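## Task

Check every plate and block on the deck and leave each one lying flat inside the corner pieces of the bay it occupies, with its cut corner pointing to the back left.

## Robot and tools

ROBOT. One six-joint arm with a two-finger gripper. Joints in column order: waist (J1), shoulder (J2), elbow (J3), forearm roll (J4), wrist pitch (J5), wrist roll (J6). Stated joint ranges in rad: waist -3.491..3.491, shoulder -3.140..3.140, elbow -1.187..4.328, forearm roll -3.316..3.316, wrist pitch -3.140..3.140, wrist roll -3.927..3.927. The true end stops may differ from these by up to 0.010 rad either way.

FRAME. Scene frame: origin on the table top under the arm base, +z up, +y to the left when facing along +x. The state line gives end_effector_position (metres) and end_effector_quat_wxyz. That position is the point between the pads when closed; fingertips extend about 33 mm past it when closed, 9 mm when fully open, and they move about 24 mm further out while closing, so keep clearance above surfaces. The gripper's fingers point along its +z and close along its y. Reported hand position may be off, more so at long reach, and the base may be tilted.

DECK. Bays are numbered row then column (bay 23 = row 2, column 3). From the arm, row 1 is nearest and row 4 farthest; column 1 is left, column 4 right, and column 4 has raised floors. Layout sheet: sealed 96-well deep-well blocks in 11 and 21; sealed 96-well plates in 12, 13, 23; sealed 384-well plates in 22, 33; sealed 96-well culture plates in 31, 32; all other bays empty. Only the camera images reveal actual positions. Each item began with its cut corner toward the back left.

TOOL execute_actions, argument actions: a list holding one action, one wait, or nothing. Empty list {"actions": []} just returns the state. An action is {"rows": [[...]], "steps": n} with n up to 15 (default 15), each step 1/30 s; rows are used one per step and the last row repeats if rows run out. A wait is {"steps": n} with n up to 300, counted from the previous result. Optional pictures (boolean) toggles camera images; they are included by default.

Each row is one list of 9 numbers, each in [-1, 1]: dJ1, dJ2, dJ3, dJ4, dJ5, dJ6, gripper position, gripper force_limit, gripper speed. The six joint entries are offsets, scaled so 1.0 equals 1.983 rad for waist and shoulder, 2.38 rad for elbow, 2.975 rad for the three wrist joints. They are measured from the joint angles printed in the latest result that listed them (before any such result, or for later calls within one reply, from the angles when the action begins), not from the previous row. So an all-zero joint part returns the arm to those reference angles; it is not a hold. A target more than 0.010 rad beyond a stated end refuses the whole call (nothing is sent); a target beyond the real end is clipped, and the result may say "joint sent to its limit".

Gripper entries are absolute settings: position +1 = fully open (140 mm), about -0.8 = pads touch, -1 = close until blocked. force_limit -1/0/+1 ≈ 14/60/107 N on parts up to 40 mm. speed -1/0/+1 ≈ 30/140/250 mm/s.

MOTION LIMITS. Joint target speed is capped (2.62 rad/s waist/shoulder, 3.14 elbow, 3.93 wrist joints) with 0.5 s to accelerate; all joints are slowed together. Each step the target is kept within 0.805 rad (waist, shoulder), 0.966 (elbow), 1.21 (wrist joints) of the measured angle, and targets are scaled back if they would place the gripper over 70 mm from where it is. After a call the arm keeps heading to the last row's target until it nearly stops or a step is HELD.

RESULT LINES. Joint positions and Joint velocities: six values in column order, rad and rad/s. object_status: 0 moving, 1 blocked while opening, 2 blocked while closing (a grip), 3 reached position or pads met. Grip with position -1 and confirm 2. To squeeze harder while gripped, raise force_limit and nudge position (e.g. -1 to -0.98). position_measured is in counts, 3 = open, 230 = pads together, not linear. HELD marks steps whose row was not fully sent. "joint command not followed" means the clearance check altered targets (mounts and posts count as arm). Flange force: estimated external force on the gripper including held weight; noisy, "no reading" when unavailable. MOTOR HOT warns of overheating; reaching the limit brakes the arm (OVER-TEMPERATURE FAULT).

FAULTS TO AVOID. A joint reaching its load limit (waist, shoulder, elbow 152 N m; wrist joints 38 N m, held weight included) or any outside force of 150 N stops the arm for 10 s, drops the rest of the call, and lets the arm yield. Avoid drops, slips, slamming, hard pushes, and anything leaving the table (that fails). Parts may occasionally be tugged or nudged by disturbances.

TOOL zoom_image: camera (cam_head_left, cam_head_right or cam_wrist, each 672x504) and region [x0, y0, x1, y1] in pixels from the top-left, at most 504x504; gives a closer look at that camera's latest image. Calibration data (intrinsics, distortion, world-to-camera transforms) are provided and may be slightly off.

TOOL finished_scene: scene (1 or 2) ends that scene irreversibly, reports success and loads the next task. Before it, release everything and move the gripper away; items held only by the robot do not count.

Each tool is called as name([rows], argument=value, ...), one row to a line, values as JSON.

## Session

execute_actions(actions=[])

Scene clock: 0.00 s of 12600.00 s.
end_effector_position=(+0.5134, -0.0550, +0.5322) position_measured=3 object_status=3 end_effector_quat_wxyz=(-0.232, +0.971, +0.062, -0.016)
Joint positions: [ 0.26   0.136  0.223 -0.002 -1.656  1.305]
Joint velocities: [ 0.    -0.001  0.001 -0.    -0.    -0.   ]
Flange force (N, the push that the arm receives, along the gripper's own x y z axes): no reading

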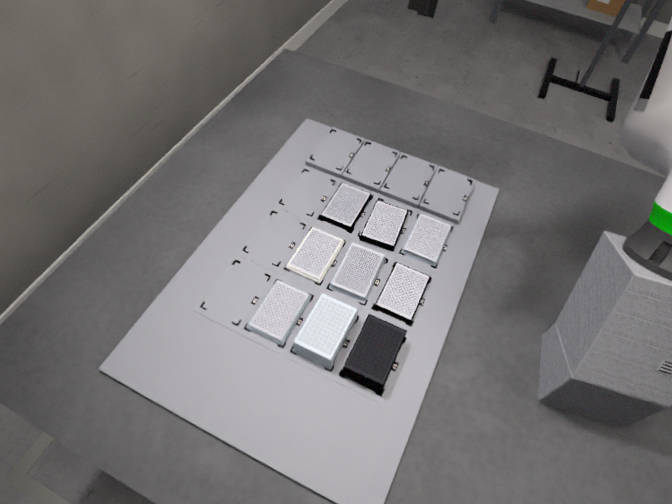

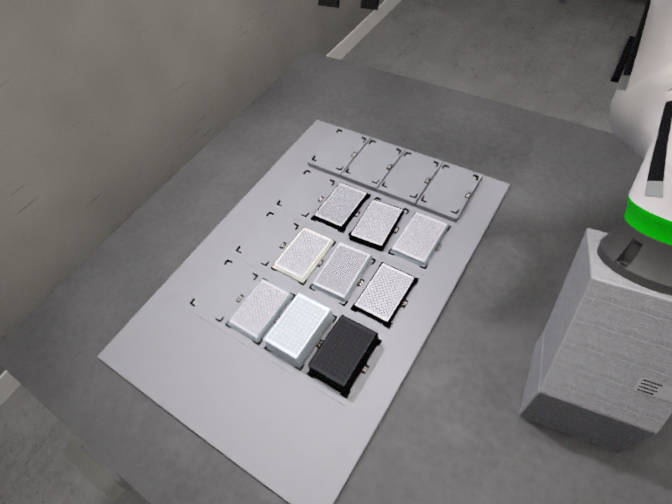

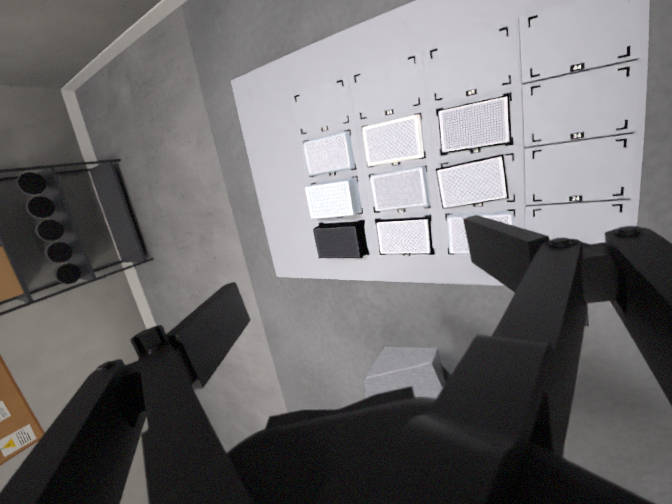

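zoom_image(camera="cam_wrist", region=[280, 60, 540, 270])

zoom_image(camera="cam_head_left", region=[200, 160, 480, 400])

zoom_image(camera="cam_head_right", region=[200, 160, 480, 400])

Region (280, 60, 540, 270) of cam_wrist's 672x504 image, scaled by 1.938, with more detail than that image has; it fills the top 407 rows of this view, and the rest is white.

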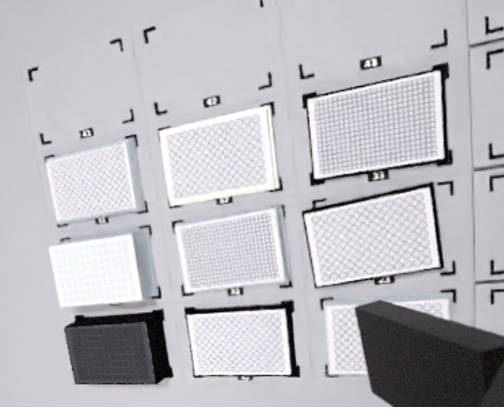

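Region (200, 160, 480, 400) of cam_head_left's 672x504 image, scaled by 1.800, with more detail than that image has; it fills the top 432 rows of this view, and the rest is white.

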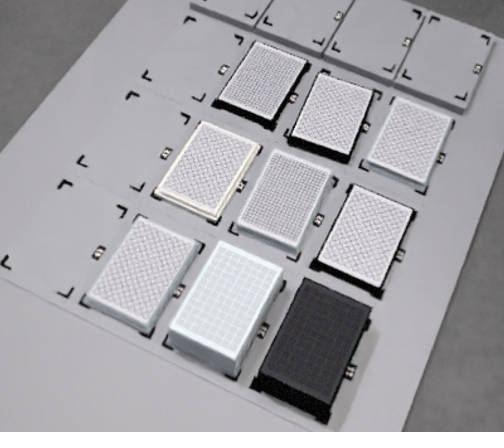

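Region (200, 160, 480, 400) of cam_head_right's 672x504 image, scaled by 1.800, with more detail than that image has; it fills the top 432 rows of this view, and the rest is white.

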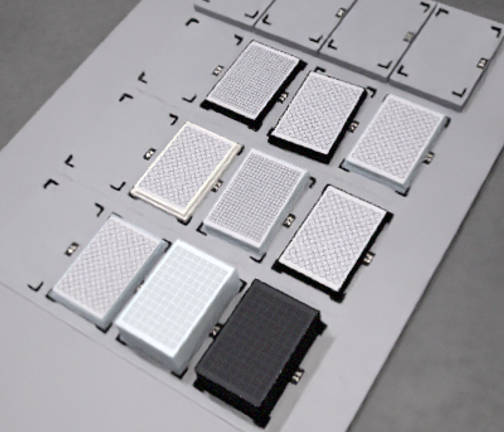

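execute_actions([
  {"rows":[[0.15,0,0,0,0,0,1,0,0]],"steps":15},
], pictures=false)

execute_actions([
  {"steps":20},
], pictures=false)

execute_actions([
  {"rows":[[0,0.15,0,0,0,0,1,0,0]],"steps":15},
], pictures=false)

execute_actions([
  {"steps":20},
], pictures=false)

execute_actions([
  {"rows":[[0,0,-0.12,0,0,0,1,0,0]],"steps":15},
], pictures=false)

execute_actions([
  {"steps":20},
], pictures=false)

execute_actions([
  {"rows":[[0,0,0,0.1,0,0,1,0,0]],"steps":15},
], pictures=false)

execute_actions([
  {"steps":20},
], pictures=false)

execute_actions([
  {"rows":[[0,0,0,0,0.1,0,1,0,0]],"steps":15},
], pictures=false)

execute_actions([
  {"steps":20},
], pictures=false)

execute_actions([
  {"rows":[[0,0,0,0,0,0.1,1,0,0]],"steps":15},
], pictures=false)

execute_actions([
  {"steps":20},
])

Scene clock: 27.33 s of 12600.00 s.
end_effector_position=(+0.4792, +0.0619, +0.5930) position_measured=3 object_status=3 end_effector_quat_wxyz=(-0.232, +0.953, +0.193, +0.015)
Joint positions: [ 0.532  0.136  0.223 -0.002 -1.656  1.305]
Joint velocities: [ 0.416  0.002  0.001  0.     0.    -0.001]
Flange force (N, the push that the arm receives, along the gripper's own x y z axes): [6.0 -10.3 -3.5]
Steps of this call (steps 1 to 90: nothing new was sent; then 23.83 s passed at rest; steps 91 to 105: all 15 steps of this action). Readings (joint positions | what the end effector reports):
91: [0.260 0.136 0.223 -0.002 -1.656 1.305] | position_measured=3 object_status=3
92: [0.262 0.136 0.223 -0.002 -1.656 1.305] | position_measured=3 object_status=3
94: [0.283 0.136 0.223 -0.002 -1.656 1.305] | position_measured=3 object_status=3
98: [0.379 0.136 0.223 -0.002 -1.656 1.305] | position_measured=3 object_status=3
105: the state above

Scene clock: 28.00 s of 12600.00 s.
end_effector_position=(+0.4743, +0.0721, +0.5985) position_measured=3 object_status=3 end_effector_quat_wxyz=(-0.232, +0.951, +0.205, +0.018)
Joint positions: [ 0.557  0.136  0.223 -0.002 -1.656  1.305]
Joint velocities: [-0.     0.001  0.001  0.     0.001 -0.001]
Flange force (N, the push that the arm receives, along the gripper's own x y z axes): [2.2 2.4 0.0]
Steps of this call (steps 1 to 20: the robot went on to your last target). Readings (joint positions | what the end effector reports):
1: [0.544 0.136 0.223 -0.002 -1.656 1.305] | position_measured=3 object_status=3
2: [0.552 0.136 0.223 -0.002 -1.656 1.305] | position_measured=3 object_status=3
4: [0.556 0.136 0.223 -0.002 -1.656 1.305] | position_measured=3 object_status=3
8: [0.557 0.136 0.223 -0.002 -1.656 1.305] | position_measured=3 object_status=3
20: the state above

Scene clock: 28.50 s of 12600.00 s.
end_effector_position=(+0.4704, +0.1351, +0.4801) position_measured=3 object_status=3 end_effector_quat_wxyz=(-0.169, +0.953, +0.233, -0.100)
Joint positions: [ 0.557  0.409  0.223 -0.002 -1.656  1.305]
Joint velocities: [-0.     0.409 -0.001  0.     0.001  0.001]
Flange force (N, the push that the arm receives, along the gripper's own x y z axes): [29.9 -0.1 5.8]
Steps of this call (steps 1 to 15: all 15 steps of this action). Readings (joint positions | what the end effector reports):
1: [0.557 0.136 0.223 -0.002 -1.656 1.305] | position_measured=3 object_status=3
2: [0.557 0.138 0.223 -0.002 -1.656 1.305] | position_measured=3 object_status=3
4: [0.557 0.159 0.223 -0.002 -1.656 1.305] | position_measured=3 object_status=3
8: [0.557 0.256 0.223 -0.002 -1.656 1.305] | position_measured=3 object_status=3
15: the state above

Scene clock: 29.17 s of 12600.00 s.
end_effector_position=(+0.4687, +0.1396, +0.4693) position_measured=3 object_status=3 end_effector_quat_wxyz=(-0.163, +0.952, +0.235, -0.110)
Joint positions: [ 0.557  0.433  0.223 -0.002 -1.656  1.305]
Joint velocities: [ 0.     0.001 -0.    -0.    -0.    -0.001]
Flange force (N, the push that the arm receives, along the gripper's own x y z axes): [6.5 2.0 -1.7]
Steps of this call (steps 1 to 20: the robot went on to your last target). Readings (joint positions | what the end effector reports):
1: [0.557 0.421 0.223 -0.002 -1.656 1.305] | position_measured=3 object_status=3
2: [0.557 0.428 0.223 -0.002 -1.656 1.305] | position_measured=3 object_status=3
4: [0.557 0.432 0.223 -0.002 -1.656 1.305] | position_measured=3 object_status=3
8: [0.557 0.433 0.223 -0.002 -1.656 1.305] | position_measured=3 object_status=3
20: the state above

Scene clock: 29.67 s of 12600.00 s.
end_effector_position=(+0.3646, +0.0961, +0.3767) position_measured=3 object_status=3 end_effector_quat_wxyz=(-0.097, +0.934, +0.258, -0.226)
Joint positions: [ 0.557  0.434 -0.051 -0.002 -1.656  1.305]
Joint velocities: [ 0.    -0.002 -0.276 -0.     0.    -0.   ]
Flange force (N, the push that the arm receives, along the gripper's own x y z axes): [7.6 4.5 10.6]
Steps of this call (steps 1 to 15: all 15 steps of this action). Readings (joint positions | what the end effector reports):
1: [0.557 0.433 0.223 -0.002 -1.656 1.305] | position_measured=3 object_status=3
2: [0.557 0.433 0.221 -0.002 -1.656 1.305] | position_measured=3 object_status=3
4: [0.557 0.433 0.195 -0.002 -1.656 1.305] | position_measured=3 object_status=3
8: [0.557 0.434 0.093 -0.002 -1.656 1.305] | position_measured=3 object_status=3
15: the state above

Scene clock: 30.33 s of 12600.00 s.
end_effector_position=(+0.3598, +0.0936, +0.3734) position_measured=3 object_status=3 end_effector_quat_wxyz=(-0.094, +0.933, +0.259, -0.231)
Joint positions: [ 0.557  0.433 -0.063 -0.002 -1.656  1.305]
Joint velocities: [ 0.  0. -0.  0.  0.  0.]
Flange force (N, the push that the arm receives, along the gripper's own x y z axes): [6.5 2.6 -3.2]
Steps of this call (steps 1 to 20: the robot went on to your last target). Readings (joint positions | what the end effector reports):
1: [0.557 0.434 -0.058 -0.002 -1.656 1.305] | position_measured=3 object_status=3
2: [0.557 0.433 -0.060 -0.002 -1.656 1.305] | position_measured=3 object_status=3
4: [0.557 0.433 -0.062 -0.002 -1.656 1.305] | position_measured=3 object_status=3
8: [0.557 0.433 -0.063 -0.002 -1.656 1.305] | position_measured=3 object_status=3
20: the state above

Scene clock: 30.83 s of 12600.00 s.
end_effector_position=(+0.4434, +0.0208, +0.3835) position_measured=3 object_status=3 end_effector_quat_wxyz=(+0.032, +0.948, +0.273, -0.157)
Joint positions: [ 0.557  0.433 -0.063  0.293 -1.656  1.305]
Joint velocities: [ 0.    -0.001 -0.     0.029  0.     0.001]
Flange force (N, the push that the arm receives, along the gripper's own x y z axes): [5.9 4.0 -2.4]
Steps of this call (steps 1 to 15: all 15 steps of this action). Readings (joint positions | what the end effector reports):
1: [0.557 0.433 -0.063 -0.002 -1.656 1.305] | position_measured=3 object_status=3
2: [0.557 0.433 -0.063 0.001 -1.656 1.305] | position_measured=3 object_status=3
4: [0.557 0.433 -0.063 0.032 -1.656 1.305] | position_measured=3 object_status=3
8: [0.557 0.433 -0.063 0.171 -1.656 1.305] | position_measured=3 object_status=3
15: the state above

Scene clock: 31.50 s of 12600.00 s.
end_effector_position=(+0.4440, +0.0203, +0.3837) position_measured=3 object_status=3 end_effector_quat_wxyz=(+0.033, +0.948, +0.273, -0.157)
Joint positions: [ 0.557  0.433 -0.063  0.295 -1.656  1.305]
Joint velocities: [-0.     0.001  0.     0.    -0.     0.001]
Flange force (N, the push that the arm receives, along the gripper's own x y z axes): [8.1 2.5 -3.4]
Steps of this call (steps 1 to 15: the robot went on to your last target; steps 16 to 20: nothing new was sent). Readings (joint positions | what the end effector reports):
1: [0.557 0.433 -0.063 0.294 -1.656 1.305] | position_measured=3 object_status=3
2: [0.557 0.433 -0.063 0.294 -1.656 1.305] | position_measured=3 object_status=3
4: [0.557 0.433 -0.063 0.295 -1.656 1.305] | position_measured=3 object_status=3
8: [0.557 0.433 -0.063 0.295 -1.656 1.305] | position_measured=3 object_status=3
20: the state above
The arm was judged still, so your last target was given up. Only a new action makes it travel on or press farther. Fingers that are still opening or closing keep moving.

Scene clock: 32.00 s of 12600.00 s.
end_effector_position=(+0.5143, +0.0968, +0.3674) position_measured=3 object_status=3 end_effector_quat_wxyz=(-0.043, +0.962, +0.269, -0.031)
Joint positions: [ 0.557  0.433 -0.063  0.295 -1.36   1.305]
Joint velocities: [-0.     0.    -0.     0.     0.025 -0.001]
Flange force (N, the push that the arm receives, along the gripper's own x y z axes): [7.2 4.8 0.9]
Steps of this call (steps 1 to 15: all 15 steps of this action). Readings (joint positions | what the end effector reports):
1: [0.557 0.433 -0.063 0.295 -1.656 1.305] | position_measured=3 object_status=3
2: [0.557 0.433 -0.063 0.295 -1.654 1.305] | position_measured=3 object_status=3
4: [0.557 0.433 -0.063 0.295 -1.622 1.305] | position_measured=3 object_status=3
8: [0.557 0.433 -0.063 0.295 -1.478 1.305] | position_measured=3 object_status=3
15: the state above

Scene clock: 32.67 s of 12600.00 s.
end_effector_position=(+0.5147, +0.0972, +0.3674) position_measured=3 object_status=3 end_effector_quat_wxyz=(-0.043, +0.962, +0.269, -0.030)
Joint positions: [ 0.557  0.433 -0.063  0.295 -1.359  1.305]
Joint velocities: [ 0.     0.    -0.    -0.     0.001  0.001]
Flange force (N, the push that the arm receives, along the gripper's own x y z axes): [9.1 3.4 -0.8]
Steps of this call (steps 1 to 15: the robot went on to your last target; steps 16 to 20: nothing new was sent). Readings (joint positions | what the end effector reports):
1: [0.557 0.433 -0.063 0.295 -1.360 1.305] | position_measured=3 object_status=3
2: [0.557 0.433 -0.063 0.295 -1.359 1.305] | position_measured=3 object_status=3
4: [0.557 0.433 -0.063 0.295 -1.359 1.305] | position_measured=3 object_status=3
8: [0.557 0.433 -0.063 0.295 -1.359 1.305] | position_measured=3 object_status=3
20: the state above
The arm was judged still, so your last target was given up. Only a new action makes it travel on or press farther. Fingers that are still opening or closing keep moving.

Scene clock: 33.17 s of 12600.00 s.
end_effector_position=(+0.5147, +0.0972, +0.3674) position_measured=3 object_status=3 end_effector_quat_wxyz=(-0.047, +0.911, +0.408, -0.023)
Joint positions: [ 0.557  0.433 -0.063  0.295 -1.359  1.602]
Joint velocities: [-0.    -0.001 -0.    -0.    -0.     0.009]
Flange force (N, the push that the arm receives, along the gripper's own x y z axes): [6.2 5.5 0.4]
Steps of this call (steps 1 to 15: all 15 steps of this action). Readings (joint positions | what the end effector reports):
1: [0.557 0.433 -0.063 0.295 -1.359 1.305] | position_measured=3 object_status=3
2: [0.557 0.433 -0.063 0.295 -1.359 1.308] | position_measured=3 object_status=3
4: [0.557 0.433 -0.063 0.295 -1.359 1.340] | position_measured=3 object_status=3
8: [0.557 0.433 -0.063 0.295 -1.359 1.495] | position_measured=3 object_status=3
15: the state above

Scene clock: 33.83 s of 12600.00 s.
end_effector_position=(+0.5147, +0.0972, +0.3674) position_measured=3 object_status=3 end_effector_quat_wxyz=(-0.047, +0.911, +0.409, -0.023)
Joint positions: [ 0.557  0.433 -0.063  0.295 -1.359  1.603]
Joint velocities: [ 0.     0.001  0.    -0.     0.    -0.001]
Flange force (N, the push that the arm receives, along the gripper's own x y z axes): [5.8 5.4 0.8]
Steps of this call (steps 1 to 15: the robot went on to your last target; steps 16 to 20: nothing new was sent). Readings (joint positions | what the end effector reports):
1: [0.557 0.433 -0.063 0.295 -1.359 1.602] | position_measured=3 object_status=3
2: [0.557 0.433 -0.063 0.295 -1.359 1.602] | position_measured=3 object_status=3
4: [0.557 0.433 -0.063 0.295 -1.359 1.602] | position_measured=3 object_status=3
8: [0.557 0.433 -0.063 0.295 -1.359 1.603] | position_measured=3 object_status=3
20: the state above
The arm was judged still, so your last target was given up. Only a new action makes it travel on or press farther. Fingers that are still opening or closing keep moving.
camera_calibration (this result's frames):
cam_wrist: T_world_to_cam=[[0.515997, -0.849994, -0.106103, -0.144561], [-0.802487, -0.523006, 0.287192, 0.372833], [-0.299604, -0.0630444, -0.951978, 0.678067], [0, 0, 0, 1]] pos_world=[0.576938, 0.114866, 0.523092]

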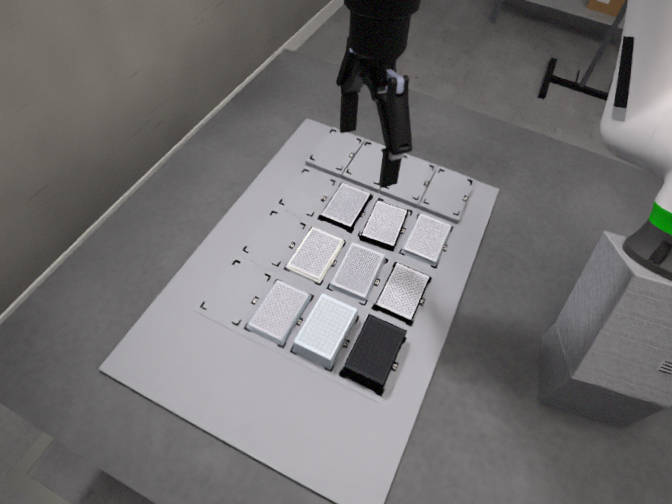

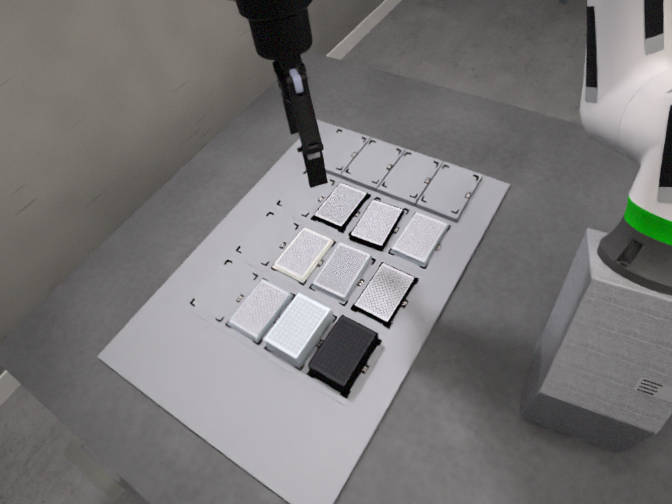

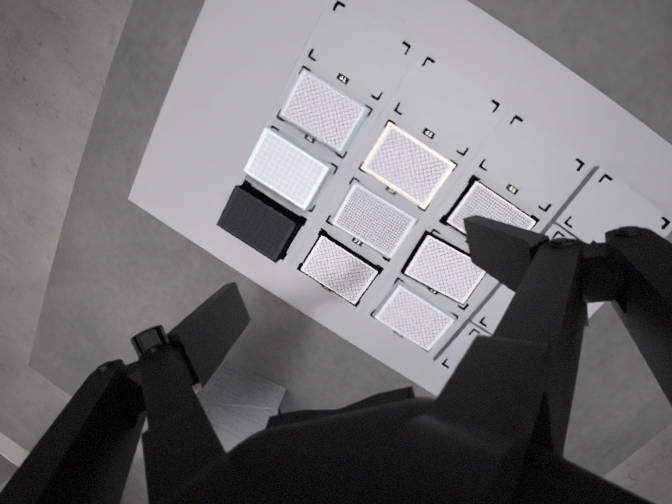

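zoom_image(camera="cam_wrist", region=[200, 50, 460, 310])

zoom_image(camera="cam_wrist", region=[340, 110, 600, 370])

Region (200, 50, 460, 310) of cam_wrist's 672x504 image, scaled by 1.938, with more detail than that image has.

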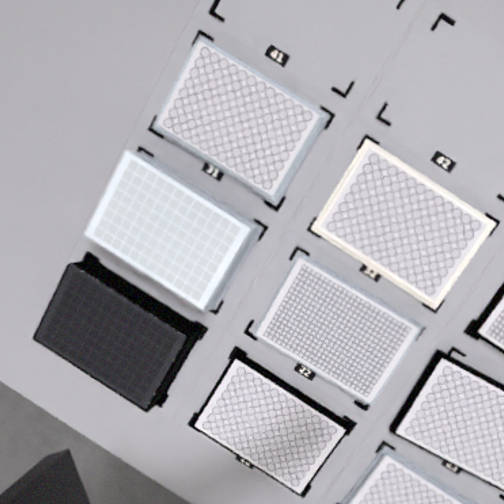

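Region (340, 110, 600, 370) of cam_wrist's 672x504 image, scaled by 1.938, with more detail than that image has.

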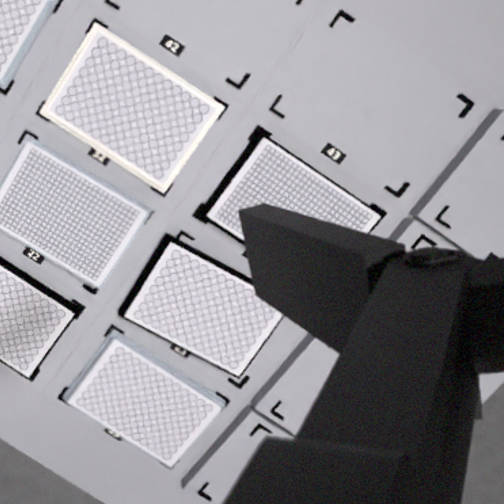

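zoom_image(camera="cam_wrist", region=[290, 110, 470, 310])

zoom_image(camera="cam_wrist", region=[210, 60, 390, 270])

Region (290, 110, 470, 310) of cam_wrist's 672x504 image, scaled by 2.520, with more detail than that image has; it fills the left 454 columns of this view, and the rest is white.

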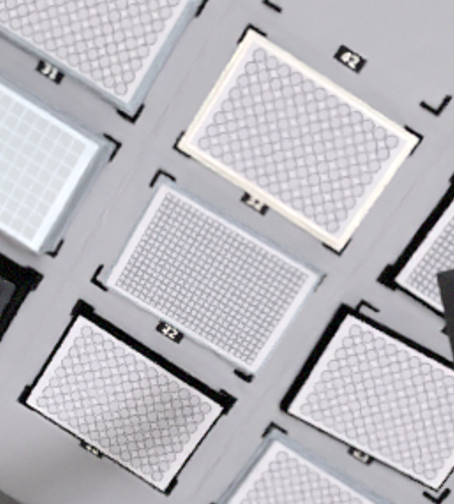

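Region (210, 60, 390, 270) of cam_wrist's 672x504 image, scaled by 2.400, with more detail than that image has; it fills the left 432 columns of this view, and the rest is white.

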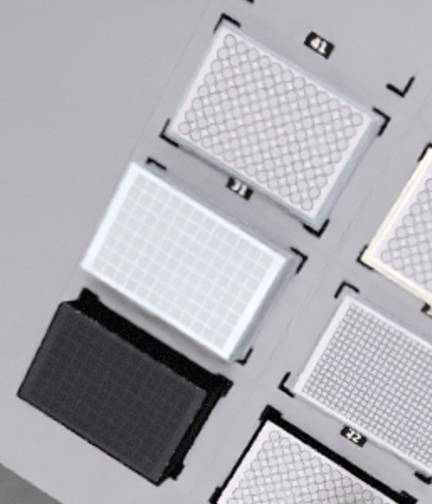

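execute_actions([
  {"rows":[[-0.2194,-0.0267,-0.2076,0.124,0.1825,0.2605,1,0,0]],"steps":15},
], pictures=false)

execute_actions([
  {"steps":30},
])

Scene clock: 103.07 s of 12600.00 s.
end_effector_position=(+0.5336, -0.0102, +0.2547) position_measured=3 object_status=3 end_effector_quat_wxyz=(-0.010, +0.834, +0.551, -0.007)
Joint positions: [ 0.344  0.407 -0.306  0.476 -1.092  1.984]
Joint velocities: [-0.539 -0.068 -0.612  0.454  0.67   0.952]
Flange force (N, the push that the arm receives, along the gripper's own x y z axes): [4.2 8.8 3.5]
Steps of this call (steps 1 to 90: nothing new was sent; then 65.73 s passed at rest; steps 91 to 105: all 15 steps of this action). Readings (joint positions | what the end effector reports):
91: [0.557 0.433 -0.063 0.295 -1.359 1.603] | position_measured=3 object_status=3
92: [0.556 0.433 -0.065 0.297 -1.356 1.606] | position_measured=3 object_status=3
94: [0.538 0.431 -0.085 0.312 -1.334 1.638] | position_measured=3 object_status=3
98: [0.467 0.422 -0.165 0.372 -1.246 1.763] | position_measured=3 object_status=3
105: the state above

Scene clock: 104.07 s of 12600.00 s.
end_effector_position=(+0.4967, -0.0951, +0.1514) position_measured=3 object_status=3 end_effector_quat_wxyz=(+0.000, +0.708, +0.707, -0.001)
Joint positions: [ 0.122  0.38  -0.557  0.664 -0.816  2.378]
Joint velocities: [-0.    -0.002 -0.     0.001 -0.001 -0.002]
Flange force (N, the push that the arm receives, along the gripper's own x y z axes): [-2.2 5.7 3.7]
Steps of this call (steps 1 to 30: the robot went on to your last target). Readings (joint positions | what the end effector reports):
1: [0.325 0.405 -0.326 0.492 -1.069 2.016] | position_measured=3 object_status=3
2: [0.307 0.403 -0.347 0.508 -1.046 2.049] | position_measured=3 object_status=3
4: [0.269 0.398 -0.390 0.539 -0.999 2.116] | position_measured=3 object_status=3
8: [0.192 0.389 -0.478 0.605 -0.903 2.253] | position_measured=3 object_status=3
30: the state above
The arm was judged still, so your last target was given up. Only a new action makes it travel on or press farther. Fingers that are still opening or closing keep moving.
camera_calibration (this result's frames):
cam_wrist: T_world_to_cam=[[0.956324, -0.292205, -0.00771656, -0.502228], [-0.280361, -0.924392, 0.258644, 0.0266617], [-0.0827103, -0.245184, -0.965942, 0.331964], [0, 0, 0, 1]] pos_world=[0.515225, -0.0407155, 0.309887]

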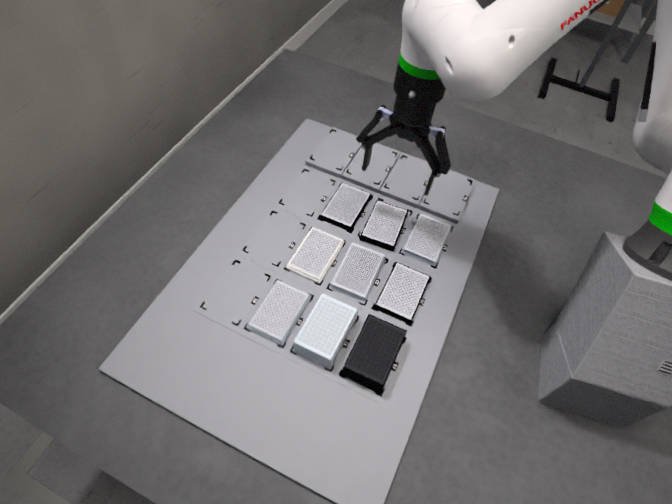

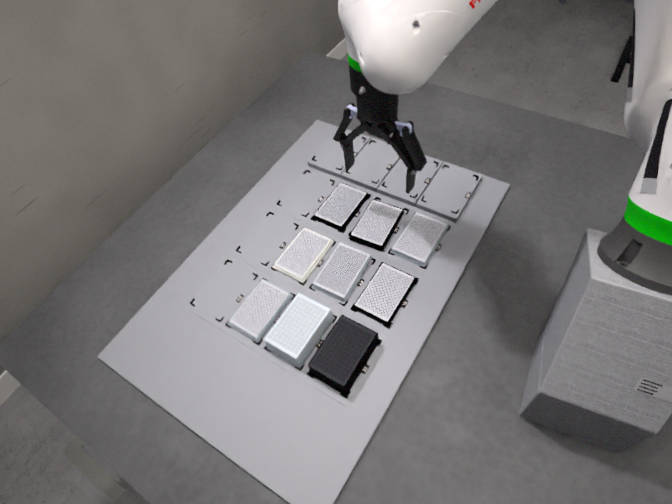

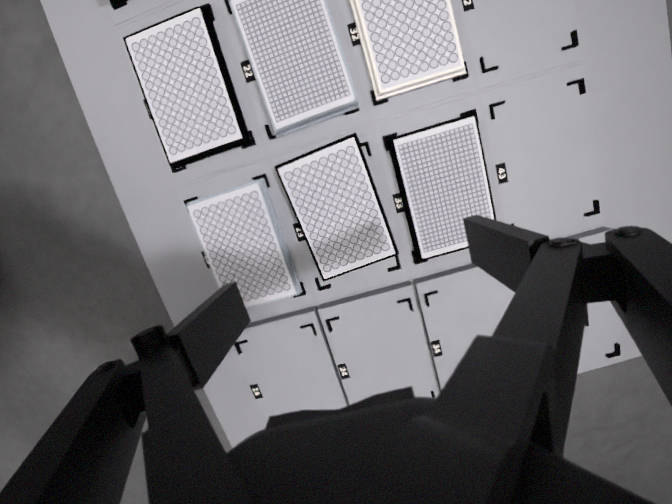

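execute_actions([
  {"rows":[[-0.0344,0.0853,-0.0147,0.0635,0.0585,-0.0229,0.55,0,0]],"steps":15},
], pictures=false)

execute_actions([
  {"steps":20},
])

Scene clock: 160.37 s of 12600.00 s.
end_effector_position=(+0.4998, -0.0709, +0.0715) position_measured=59 object_status=3 end_effector_quat_wxyz=(+0.000, +0.670, +0.743, -0.001)
Joint positions: [ 0.054  0.549 -0.592  0.852 -0.642  2.31 ]
Joint velocities: [-0.002  0.004 -0.001  0.006  0.007 -0.002]
Flange force (N, the push that the arm receives, along the gripper's own x y z axes): [-2.4 1.0 4.9]
Steps of this call (steps 1 to 90: nothing new was sent; then 52.80 s passed at rest; steps 91 to 105: all 15 steps of this action). Readings (joint positions | what the end effector reports):
91: [0.122 0.380 -0.557 0.664 -0.816 2.378] | position_measured=3 object_status=0
92: [0.121 0.382 -0.557 0.667 -0.814 2.377] | position_measured=5 object_status=0
94: [0.113 0.403 -0.562 0.690 -0.792 2.368] | position_measured=20 object_status=0
98: [0.075 0.498 -0.581 0.794 -0.696 2.331] | position_measured=51 object_status=0
105: the state above

Scene clock: 161.03 s of 12600.00 s.
end_effector_position=(+0.4997, -0.0708, +0.0712) position_measured=59 object_status=3 end_effector_quat_wxyz=(+0.000, +0.669, +0.743, -0.001)
Joint positions: [ 0.054  0.55  -0.592  0.853 -0.642  2.309]
Joint velocities: [-0.    -0.    -0.001  0.    -0.001 -0.001]
Flange force (N, the push that the arm receives, along the gripper's own x y z axes): [-2.0 3.6 4.3]
Steps of this call (steps 1 to 15: the robot went on to your last target; steps 16 to 20: nothing new was sent). Readings (joint positions | what the end effector reports):
1: [0.054 0.549 -0.592 0.853 -0.642 2.309] | position_measured=59 object_status=3
2: [0.054 0.549 -0.592 0.853 -0.642 2.309] | position_measured=59 object_status=3
4: [0.054 0.549 -0.592 0.853 -0.642 2.309] | position_measured=59 object_status=3
8: [0.054 0.550 -0.592 0.853 -0.642 2.309] | position_measured=59 object_status=3
20: the state above
The arm was judged still, so your last target was given up. Only a new action makes it travel on or press farther. Fingers that are still opening or closing keep moving.
camera_calibration (this result's frames):
cam_wrist: T_world_to_cam=[[0.981671, -0.190452, -0.00710905, -0.504067], [-0.182249, -0.948989, 0.257303, 0.0200799], [-0.0557504, -0.251291, -0.966305, 0.246843], [0, 0, 0, 1]] pos_world=[0.512249, -0.0149158, 0.229775]

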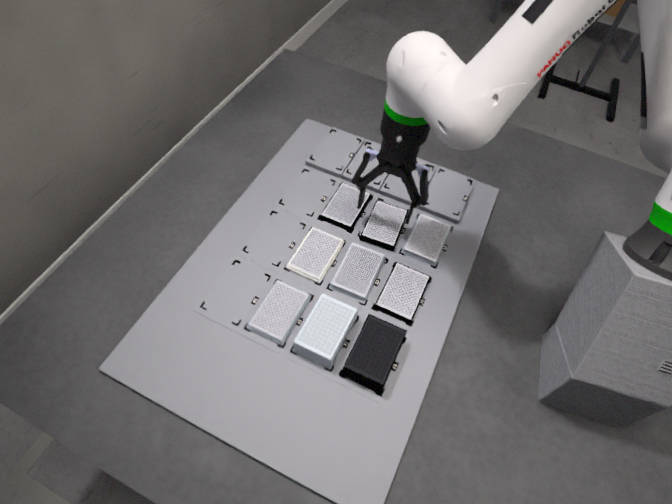

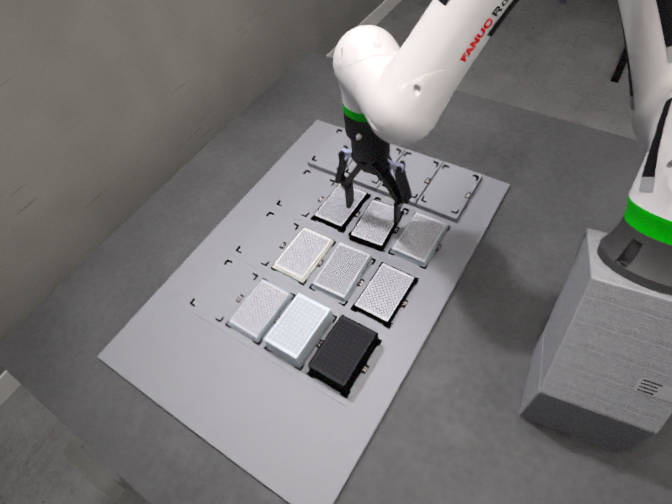

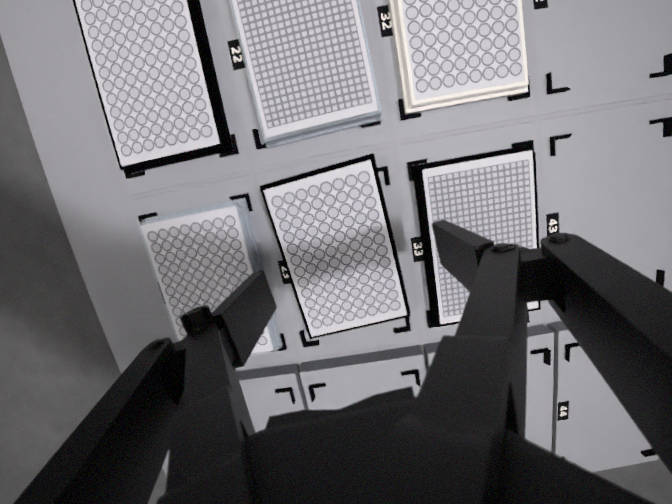

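execute_actions([
  {"rows":[[-0.0205,0.0177,-0.0154,0.0349,0.0194,-0.0272,0.55,0,0]],"steps":15},
], pictures=false)

execute_actions([
  {"steps":10},
])

Scene clock: 181.93 s of 12600.00 s.
end_effector_position=(+0.4908, -0.0694, +0.0465) position_measured=59 object_status=3 end_effector_quat_wxyz=(-0.000, +0.669, +0.743, -0.000)
Joint positions: [ 0.014  0.585 -0.628  0.957 -0.584  2.229]
Joint velocities: [-0.001  0.001 -0.001  0.001  0.002 -0.002]
Flange force (N, the push that the arm receives, along the gripper's own x y z axes): [-3.3 0.2 9.8]
Steps of this call (steps 1 to 90: nothing new was sent; then 17.40 s passed at rest; steps 91 to 105: all 15 steps of this action). Readings (joint positions | what the end effector reports):
91: [0.054 0.550 -0.592 0.853 -0.642 2.309] | position_measured=59 object_status=3
92: [0.053 0.551 -0.593 0.857 -0.640 2.307] | position_measured=59 object_status=3
94: [0.041 0.561 -0.604 0.888 -0.622 2.282] | position_measured=59 object_status=3
98: [0.015 0.583 -0.627 0.951 -0.587 2.233] | position_measured=59 object_status=3
105: the state above

Scene clock: 182.27 s of 12600.00 s.
end_effector_position=(+0.4908, -0.0694, +0.0464) position_measured=59 object_status=3 end_effector_quat_wxyz=(-0.000, +0.669, +0.743, -0.000)
Joint positions: [ 0.013  0.585 -0.629  0.957 -0.584  2.228]
Joint velocities: [ 0.    -0.002 -0.001 -0.    -0.     0.001]
Flange force (N, the push that the arm receives, along the gripper's own x y z axes): [-2.6 4.2 7.1]
Steps of this call (steps 1 to 10: the robot went on to your last target). Readings (joint positions | what the end effector reports):
1: [0.013 0.585 -0.628 0.957 -0.584 2.229] | position_measured=59 object_status=3
2: [0.013 0.585 -0.629 0.957 -0.584 2.228] | position_measured=59 object_status=3
4: [0.013 0.585 -0.629 0.957 -0.584 2.228] | position_measured=59 object_status=3
8: [0.013 0.585 -0.629 0.957 -0.584 2.228] | position_measured=59 object_status=3
10: the state above
camera_calibration (this result's frames):
cam_wrist: T_world_to_cam=[[0.981703, -0.190298, -0.00683716, -0.495286], [-0.182226, -0.949272, 0.256273, 0.026174], [-0.0552585, -0.250338, -0.96658, 0.222592], [0, 0, 0, 1]] pos_world=[0.503294, -0.0136823, 0.205059]

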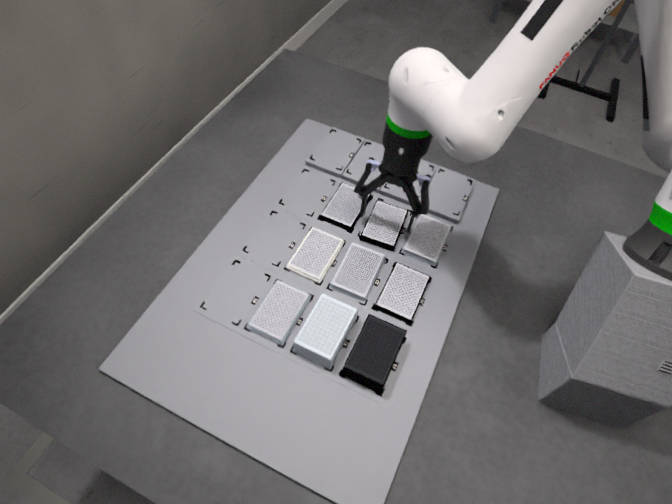

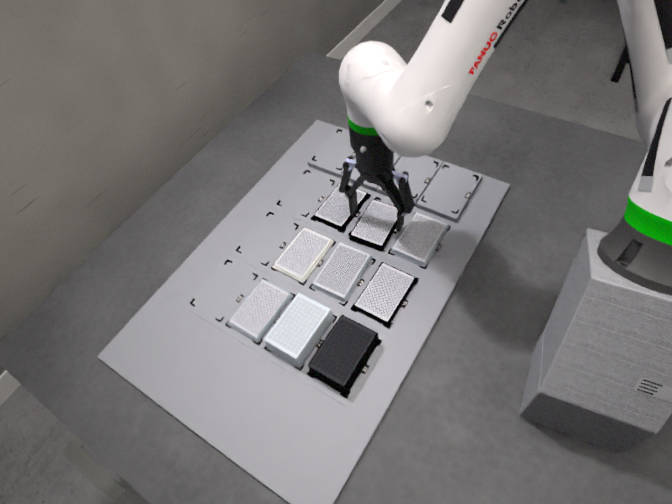

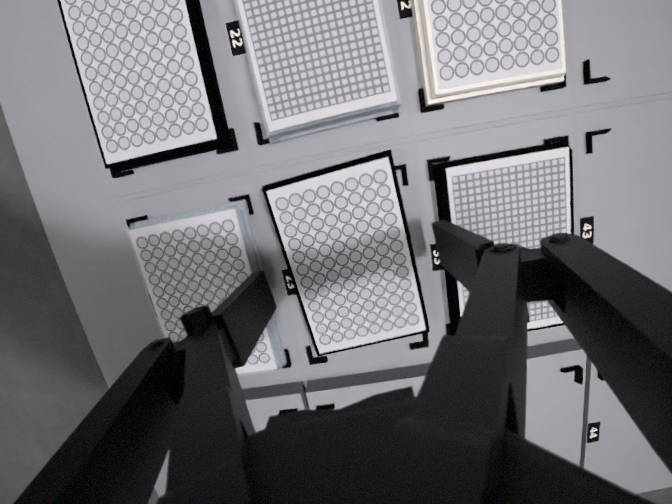

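execute_actions([
  {"rows":[[-0.0187,0.016,-0.0063,0.0291,0.0119,-0.0205,0.45,0,0]],"steps":15},
], pictures=false)

execute_actions([
  {"steps":10},
])

Scene clock: 193.83 s of 12600.00 s.
end_effector_position=(+0.4873, -0.0696, +0.0278) position_measured=72 object_status=3 end_effector_quat_wxyz=(+0.000, +0.669, +0.743, -0.000)
Joint positions: [-0.024  0.616 -0.643  1.043 -0.549  2.168]
Joint velocities: [-0.001  0.001 -0.001  0.001  0.001 -0.002]
Flange force (N, the push that the arm receives, along the gripper's own x y z axes): [-2.9 -0.2 6.0]
Steps of this call (steps 1 to 15: the robot went on to your last target; steps 16 to 90: nothing new was sent; then 8.07 s passed at rest; steps 91 to 105: all 15 steps of this action). Readings (joint positions | what the end effector reports):
91: [0.013 0.585 -0.629 0.957 -0.584 2.228] | position_measured=59 object_status=0
92: [0.012 0.586 -0.629 0.960 -0.583 2.226] | position_measured=61 object_status=0
94: [-0.001 0.597 -0.634 0.991 -0.570 2.204] | position_measured=72 object_status=0
98: [-0.022 0.615 -0.643 1.040 -0.550 2.170] | position_measured=72 object_status=0
105: the state above

Scene clock: 194.17 s of 12600.00 s.
end_effector_position=(+0.4873, -0.0696, +0.0278) position_measured=72 object_status=3 end_effector_quat_wxyz=(-0.000, +0.669, +0.743, -0.000)
Joint positions: [-0.024  0.616 -0.644  1.043 -0.549  2.167]
Joint velocities: [-0.     0.001 -0.    -0.     0.001  0.001]
Flange force (N, the push that the arm receives, along the gripper's own x y z axes): [-2.3 1.9 6.1]
Steps of this call (steps 1 to 10: the robot went on to your last target). Readings (joint positions | what the end effector reports):
1: [-0.024 0.616 -0.644 1.043 -0.549 2.168] | position_measured=72 object_status=3
2: [-0.024 0.616 -0.644 1.043 -0.549 2.168] | position_measured=72 object_status=3
4: [-0.024 0.616 -0.644 1.043 -0.549 2.167] | position_measured=72 object_status=3
8: [-0.024 0.616 -0.644 1.043 -0.549 2.167] | position_measured=72 object_status=3
10: the state above
camera_calibration (this result's frames):
cam_wrist: T_world_to_cam=[[0.981712, -0.190249, -0.00685049, -0.49202], [-0.18217, -0.949258, 0.256365, 0.0300673], [-0.055276, -0.250428, -0.966556, 0.204316], [0, 0, 0, 1]] pos_world=[0.499793, -0.0138981, 0.186404]

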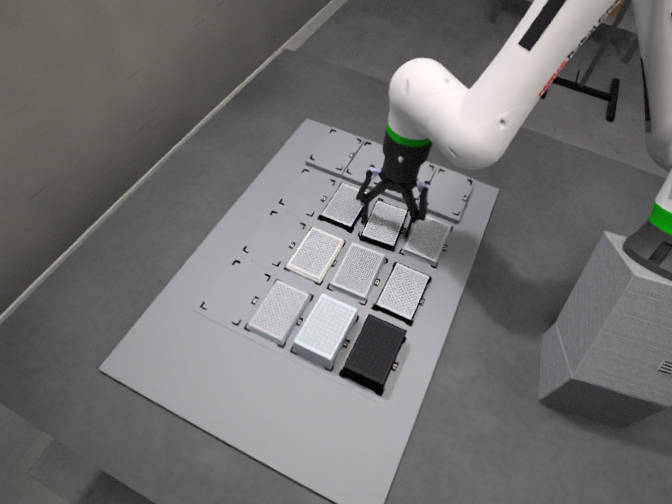

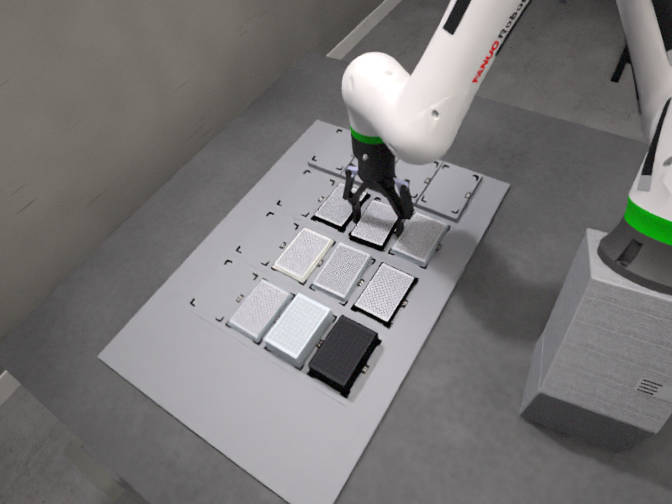

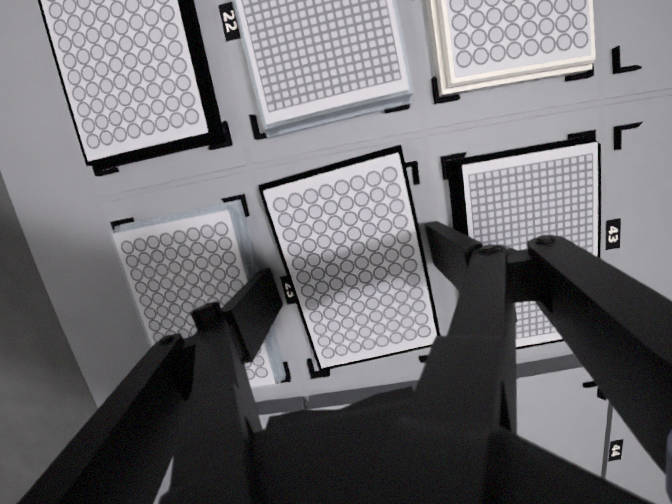

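execute_actions([
  {"rows":[[-0.0064,0.0099,0.0043,0.0074,0.0029,-0.0037,0.45,0,0]],"steps":15},
])

Scene clock: 214.73 s of 12600.00 s.
end_effector_position=(+0.4889, -0.0699, +0.0248) position_measured=72 object_status=3 end_effector_quat_wxyz=(-0.000, +0.671, +0.742, -0.000)
Joint positions: [-0.029  0.624 -0.639  1.052 -0.545  2.161]
Joint velocities: [ 0. -0.  0. -0.  0.  0.]
Flange force (N, the push that the arm receives, along the gripper's own x y z axes): [7.9 -10.3 -27.4]
FORCE FAULT: contact force on the arm reached its limit, and the arm stopped for 10 seconds. The contact can be on any part of the arm, not only on its tool. The arm's remaining commands of this call were not run. The arm holds still and accepts commands again. Move the arm away from the contact; if what it grips holds it there, let go first. Pushing or pulling that hard again can fault the arm again.
The stop began at step 95 of this call (marked STOPPED below). From that step on the arm followed nothing that you had sent. 11 steps, steps kept back included, did not run and will not run. Nothing is kept back now, and the robot has no last target.
Steps of this call (steps 1 to 15: the robot went on to your last target; steps 16 to 90: nothing new was sent; then 7.40 s passed at rest; steps 91 to 94: the first 4 steps of this action; steps 95 to 395: the stop). Readings (joint positions | what the end effector reports):
91: [-0.024 0.616 -0.644 1.043 -0.549 2.167] | position_measured=72 object_status=3
92: [-0.025 0.619 -0.643 1.046 -0.548 2.166] | position_measured=72 object_status=3
94: [-0.030 0.627 -0.638 1.056 -0.545 2.161] | position_measured=72 object_status=3
95: [-0.030 0.626 -0.638 1.055 -0.545 2.161] | position_measured=72 object_status=3 STOPPED
98: [-0.029 0.625 -0.639 1.054 -0.545 2.161] | position_measured=72 object_status=3
395: the state above
camera_calibration (this result's frames):
cam_wrist: T_world_to_cam=[[0.981143, -0.193164, -0.00677973, -0.493574], [-0.18502, -0.948767, 0.256143, 0.0322849], [-0.0559099, -0.250058, -0.966615, 0.201773], [0, 0, 0, 1]] pos_world=[0.501521, -0.0142546, 0.183421]

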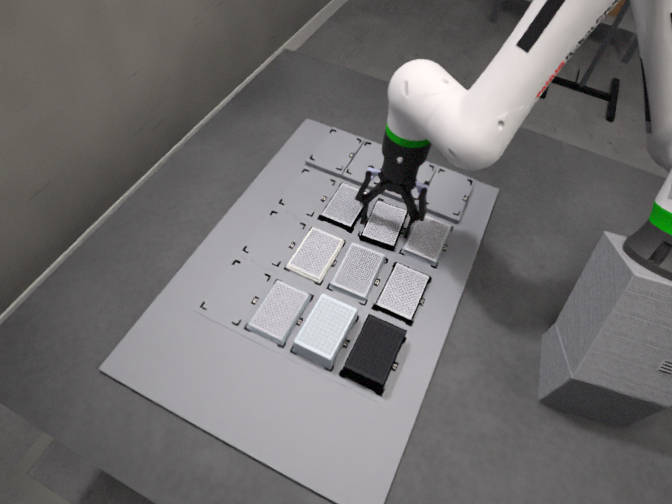

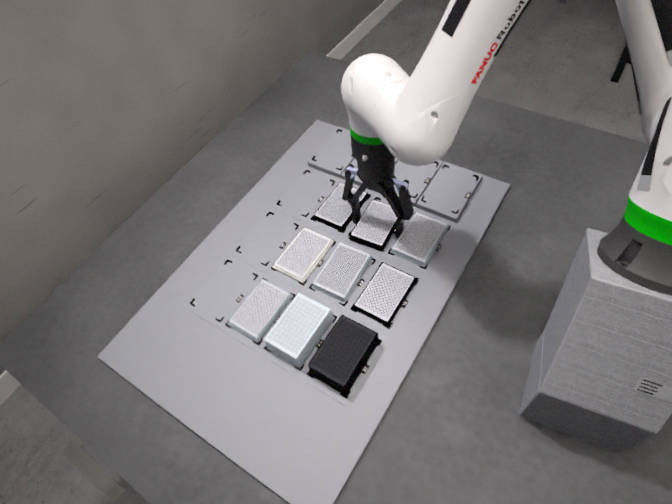

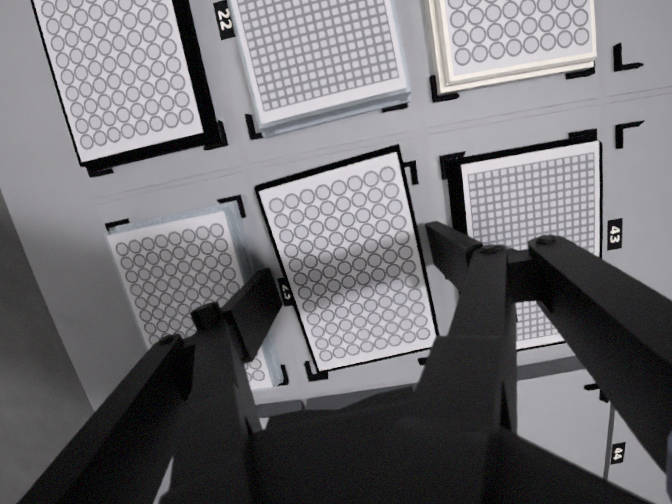

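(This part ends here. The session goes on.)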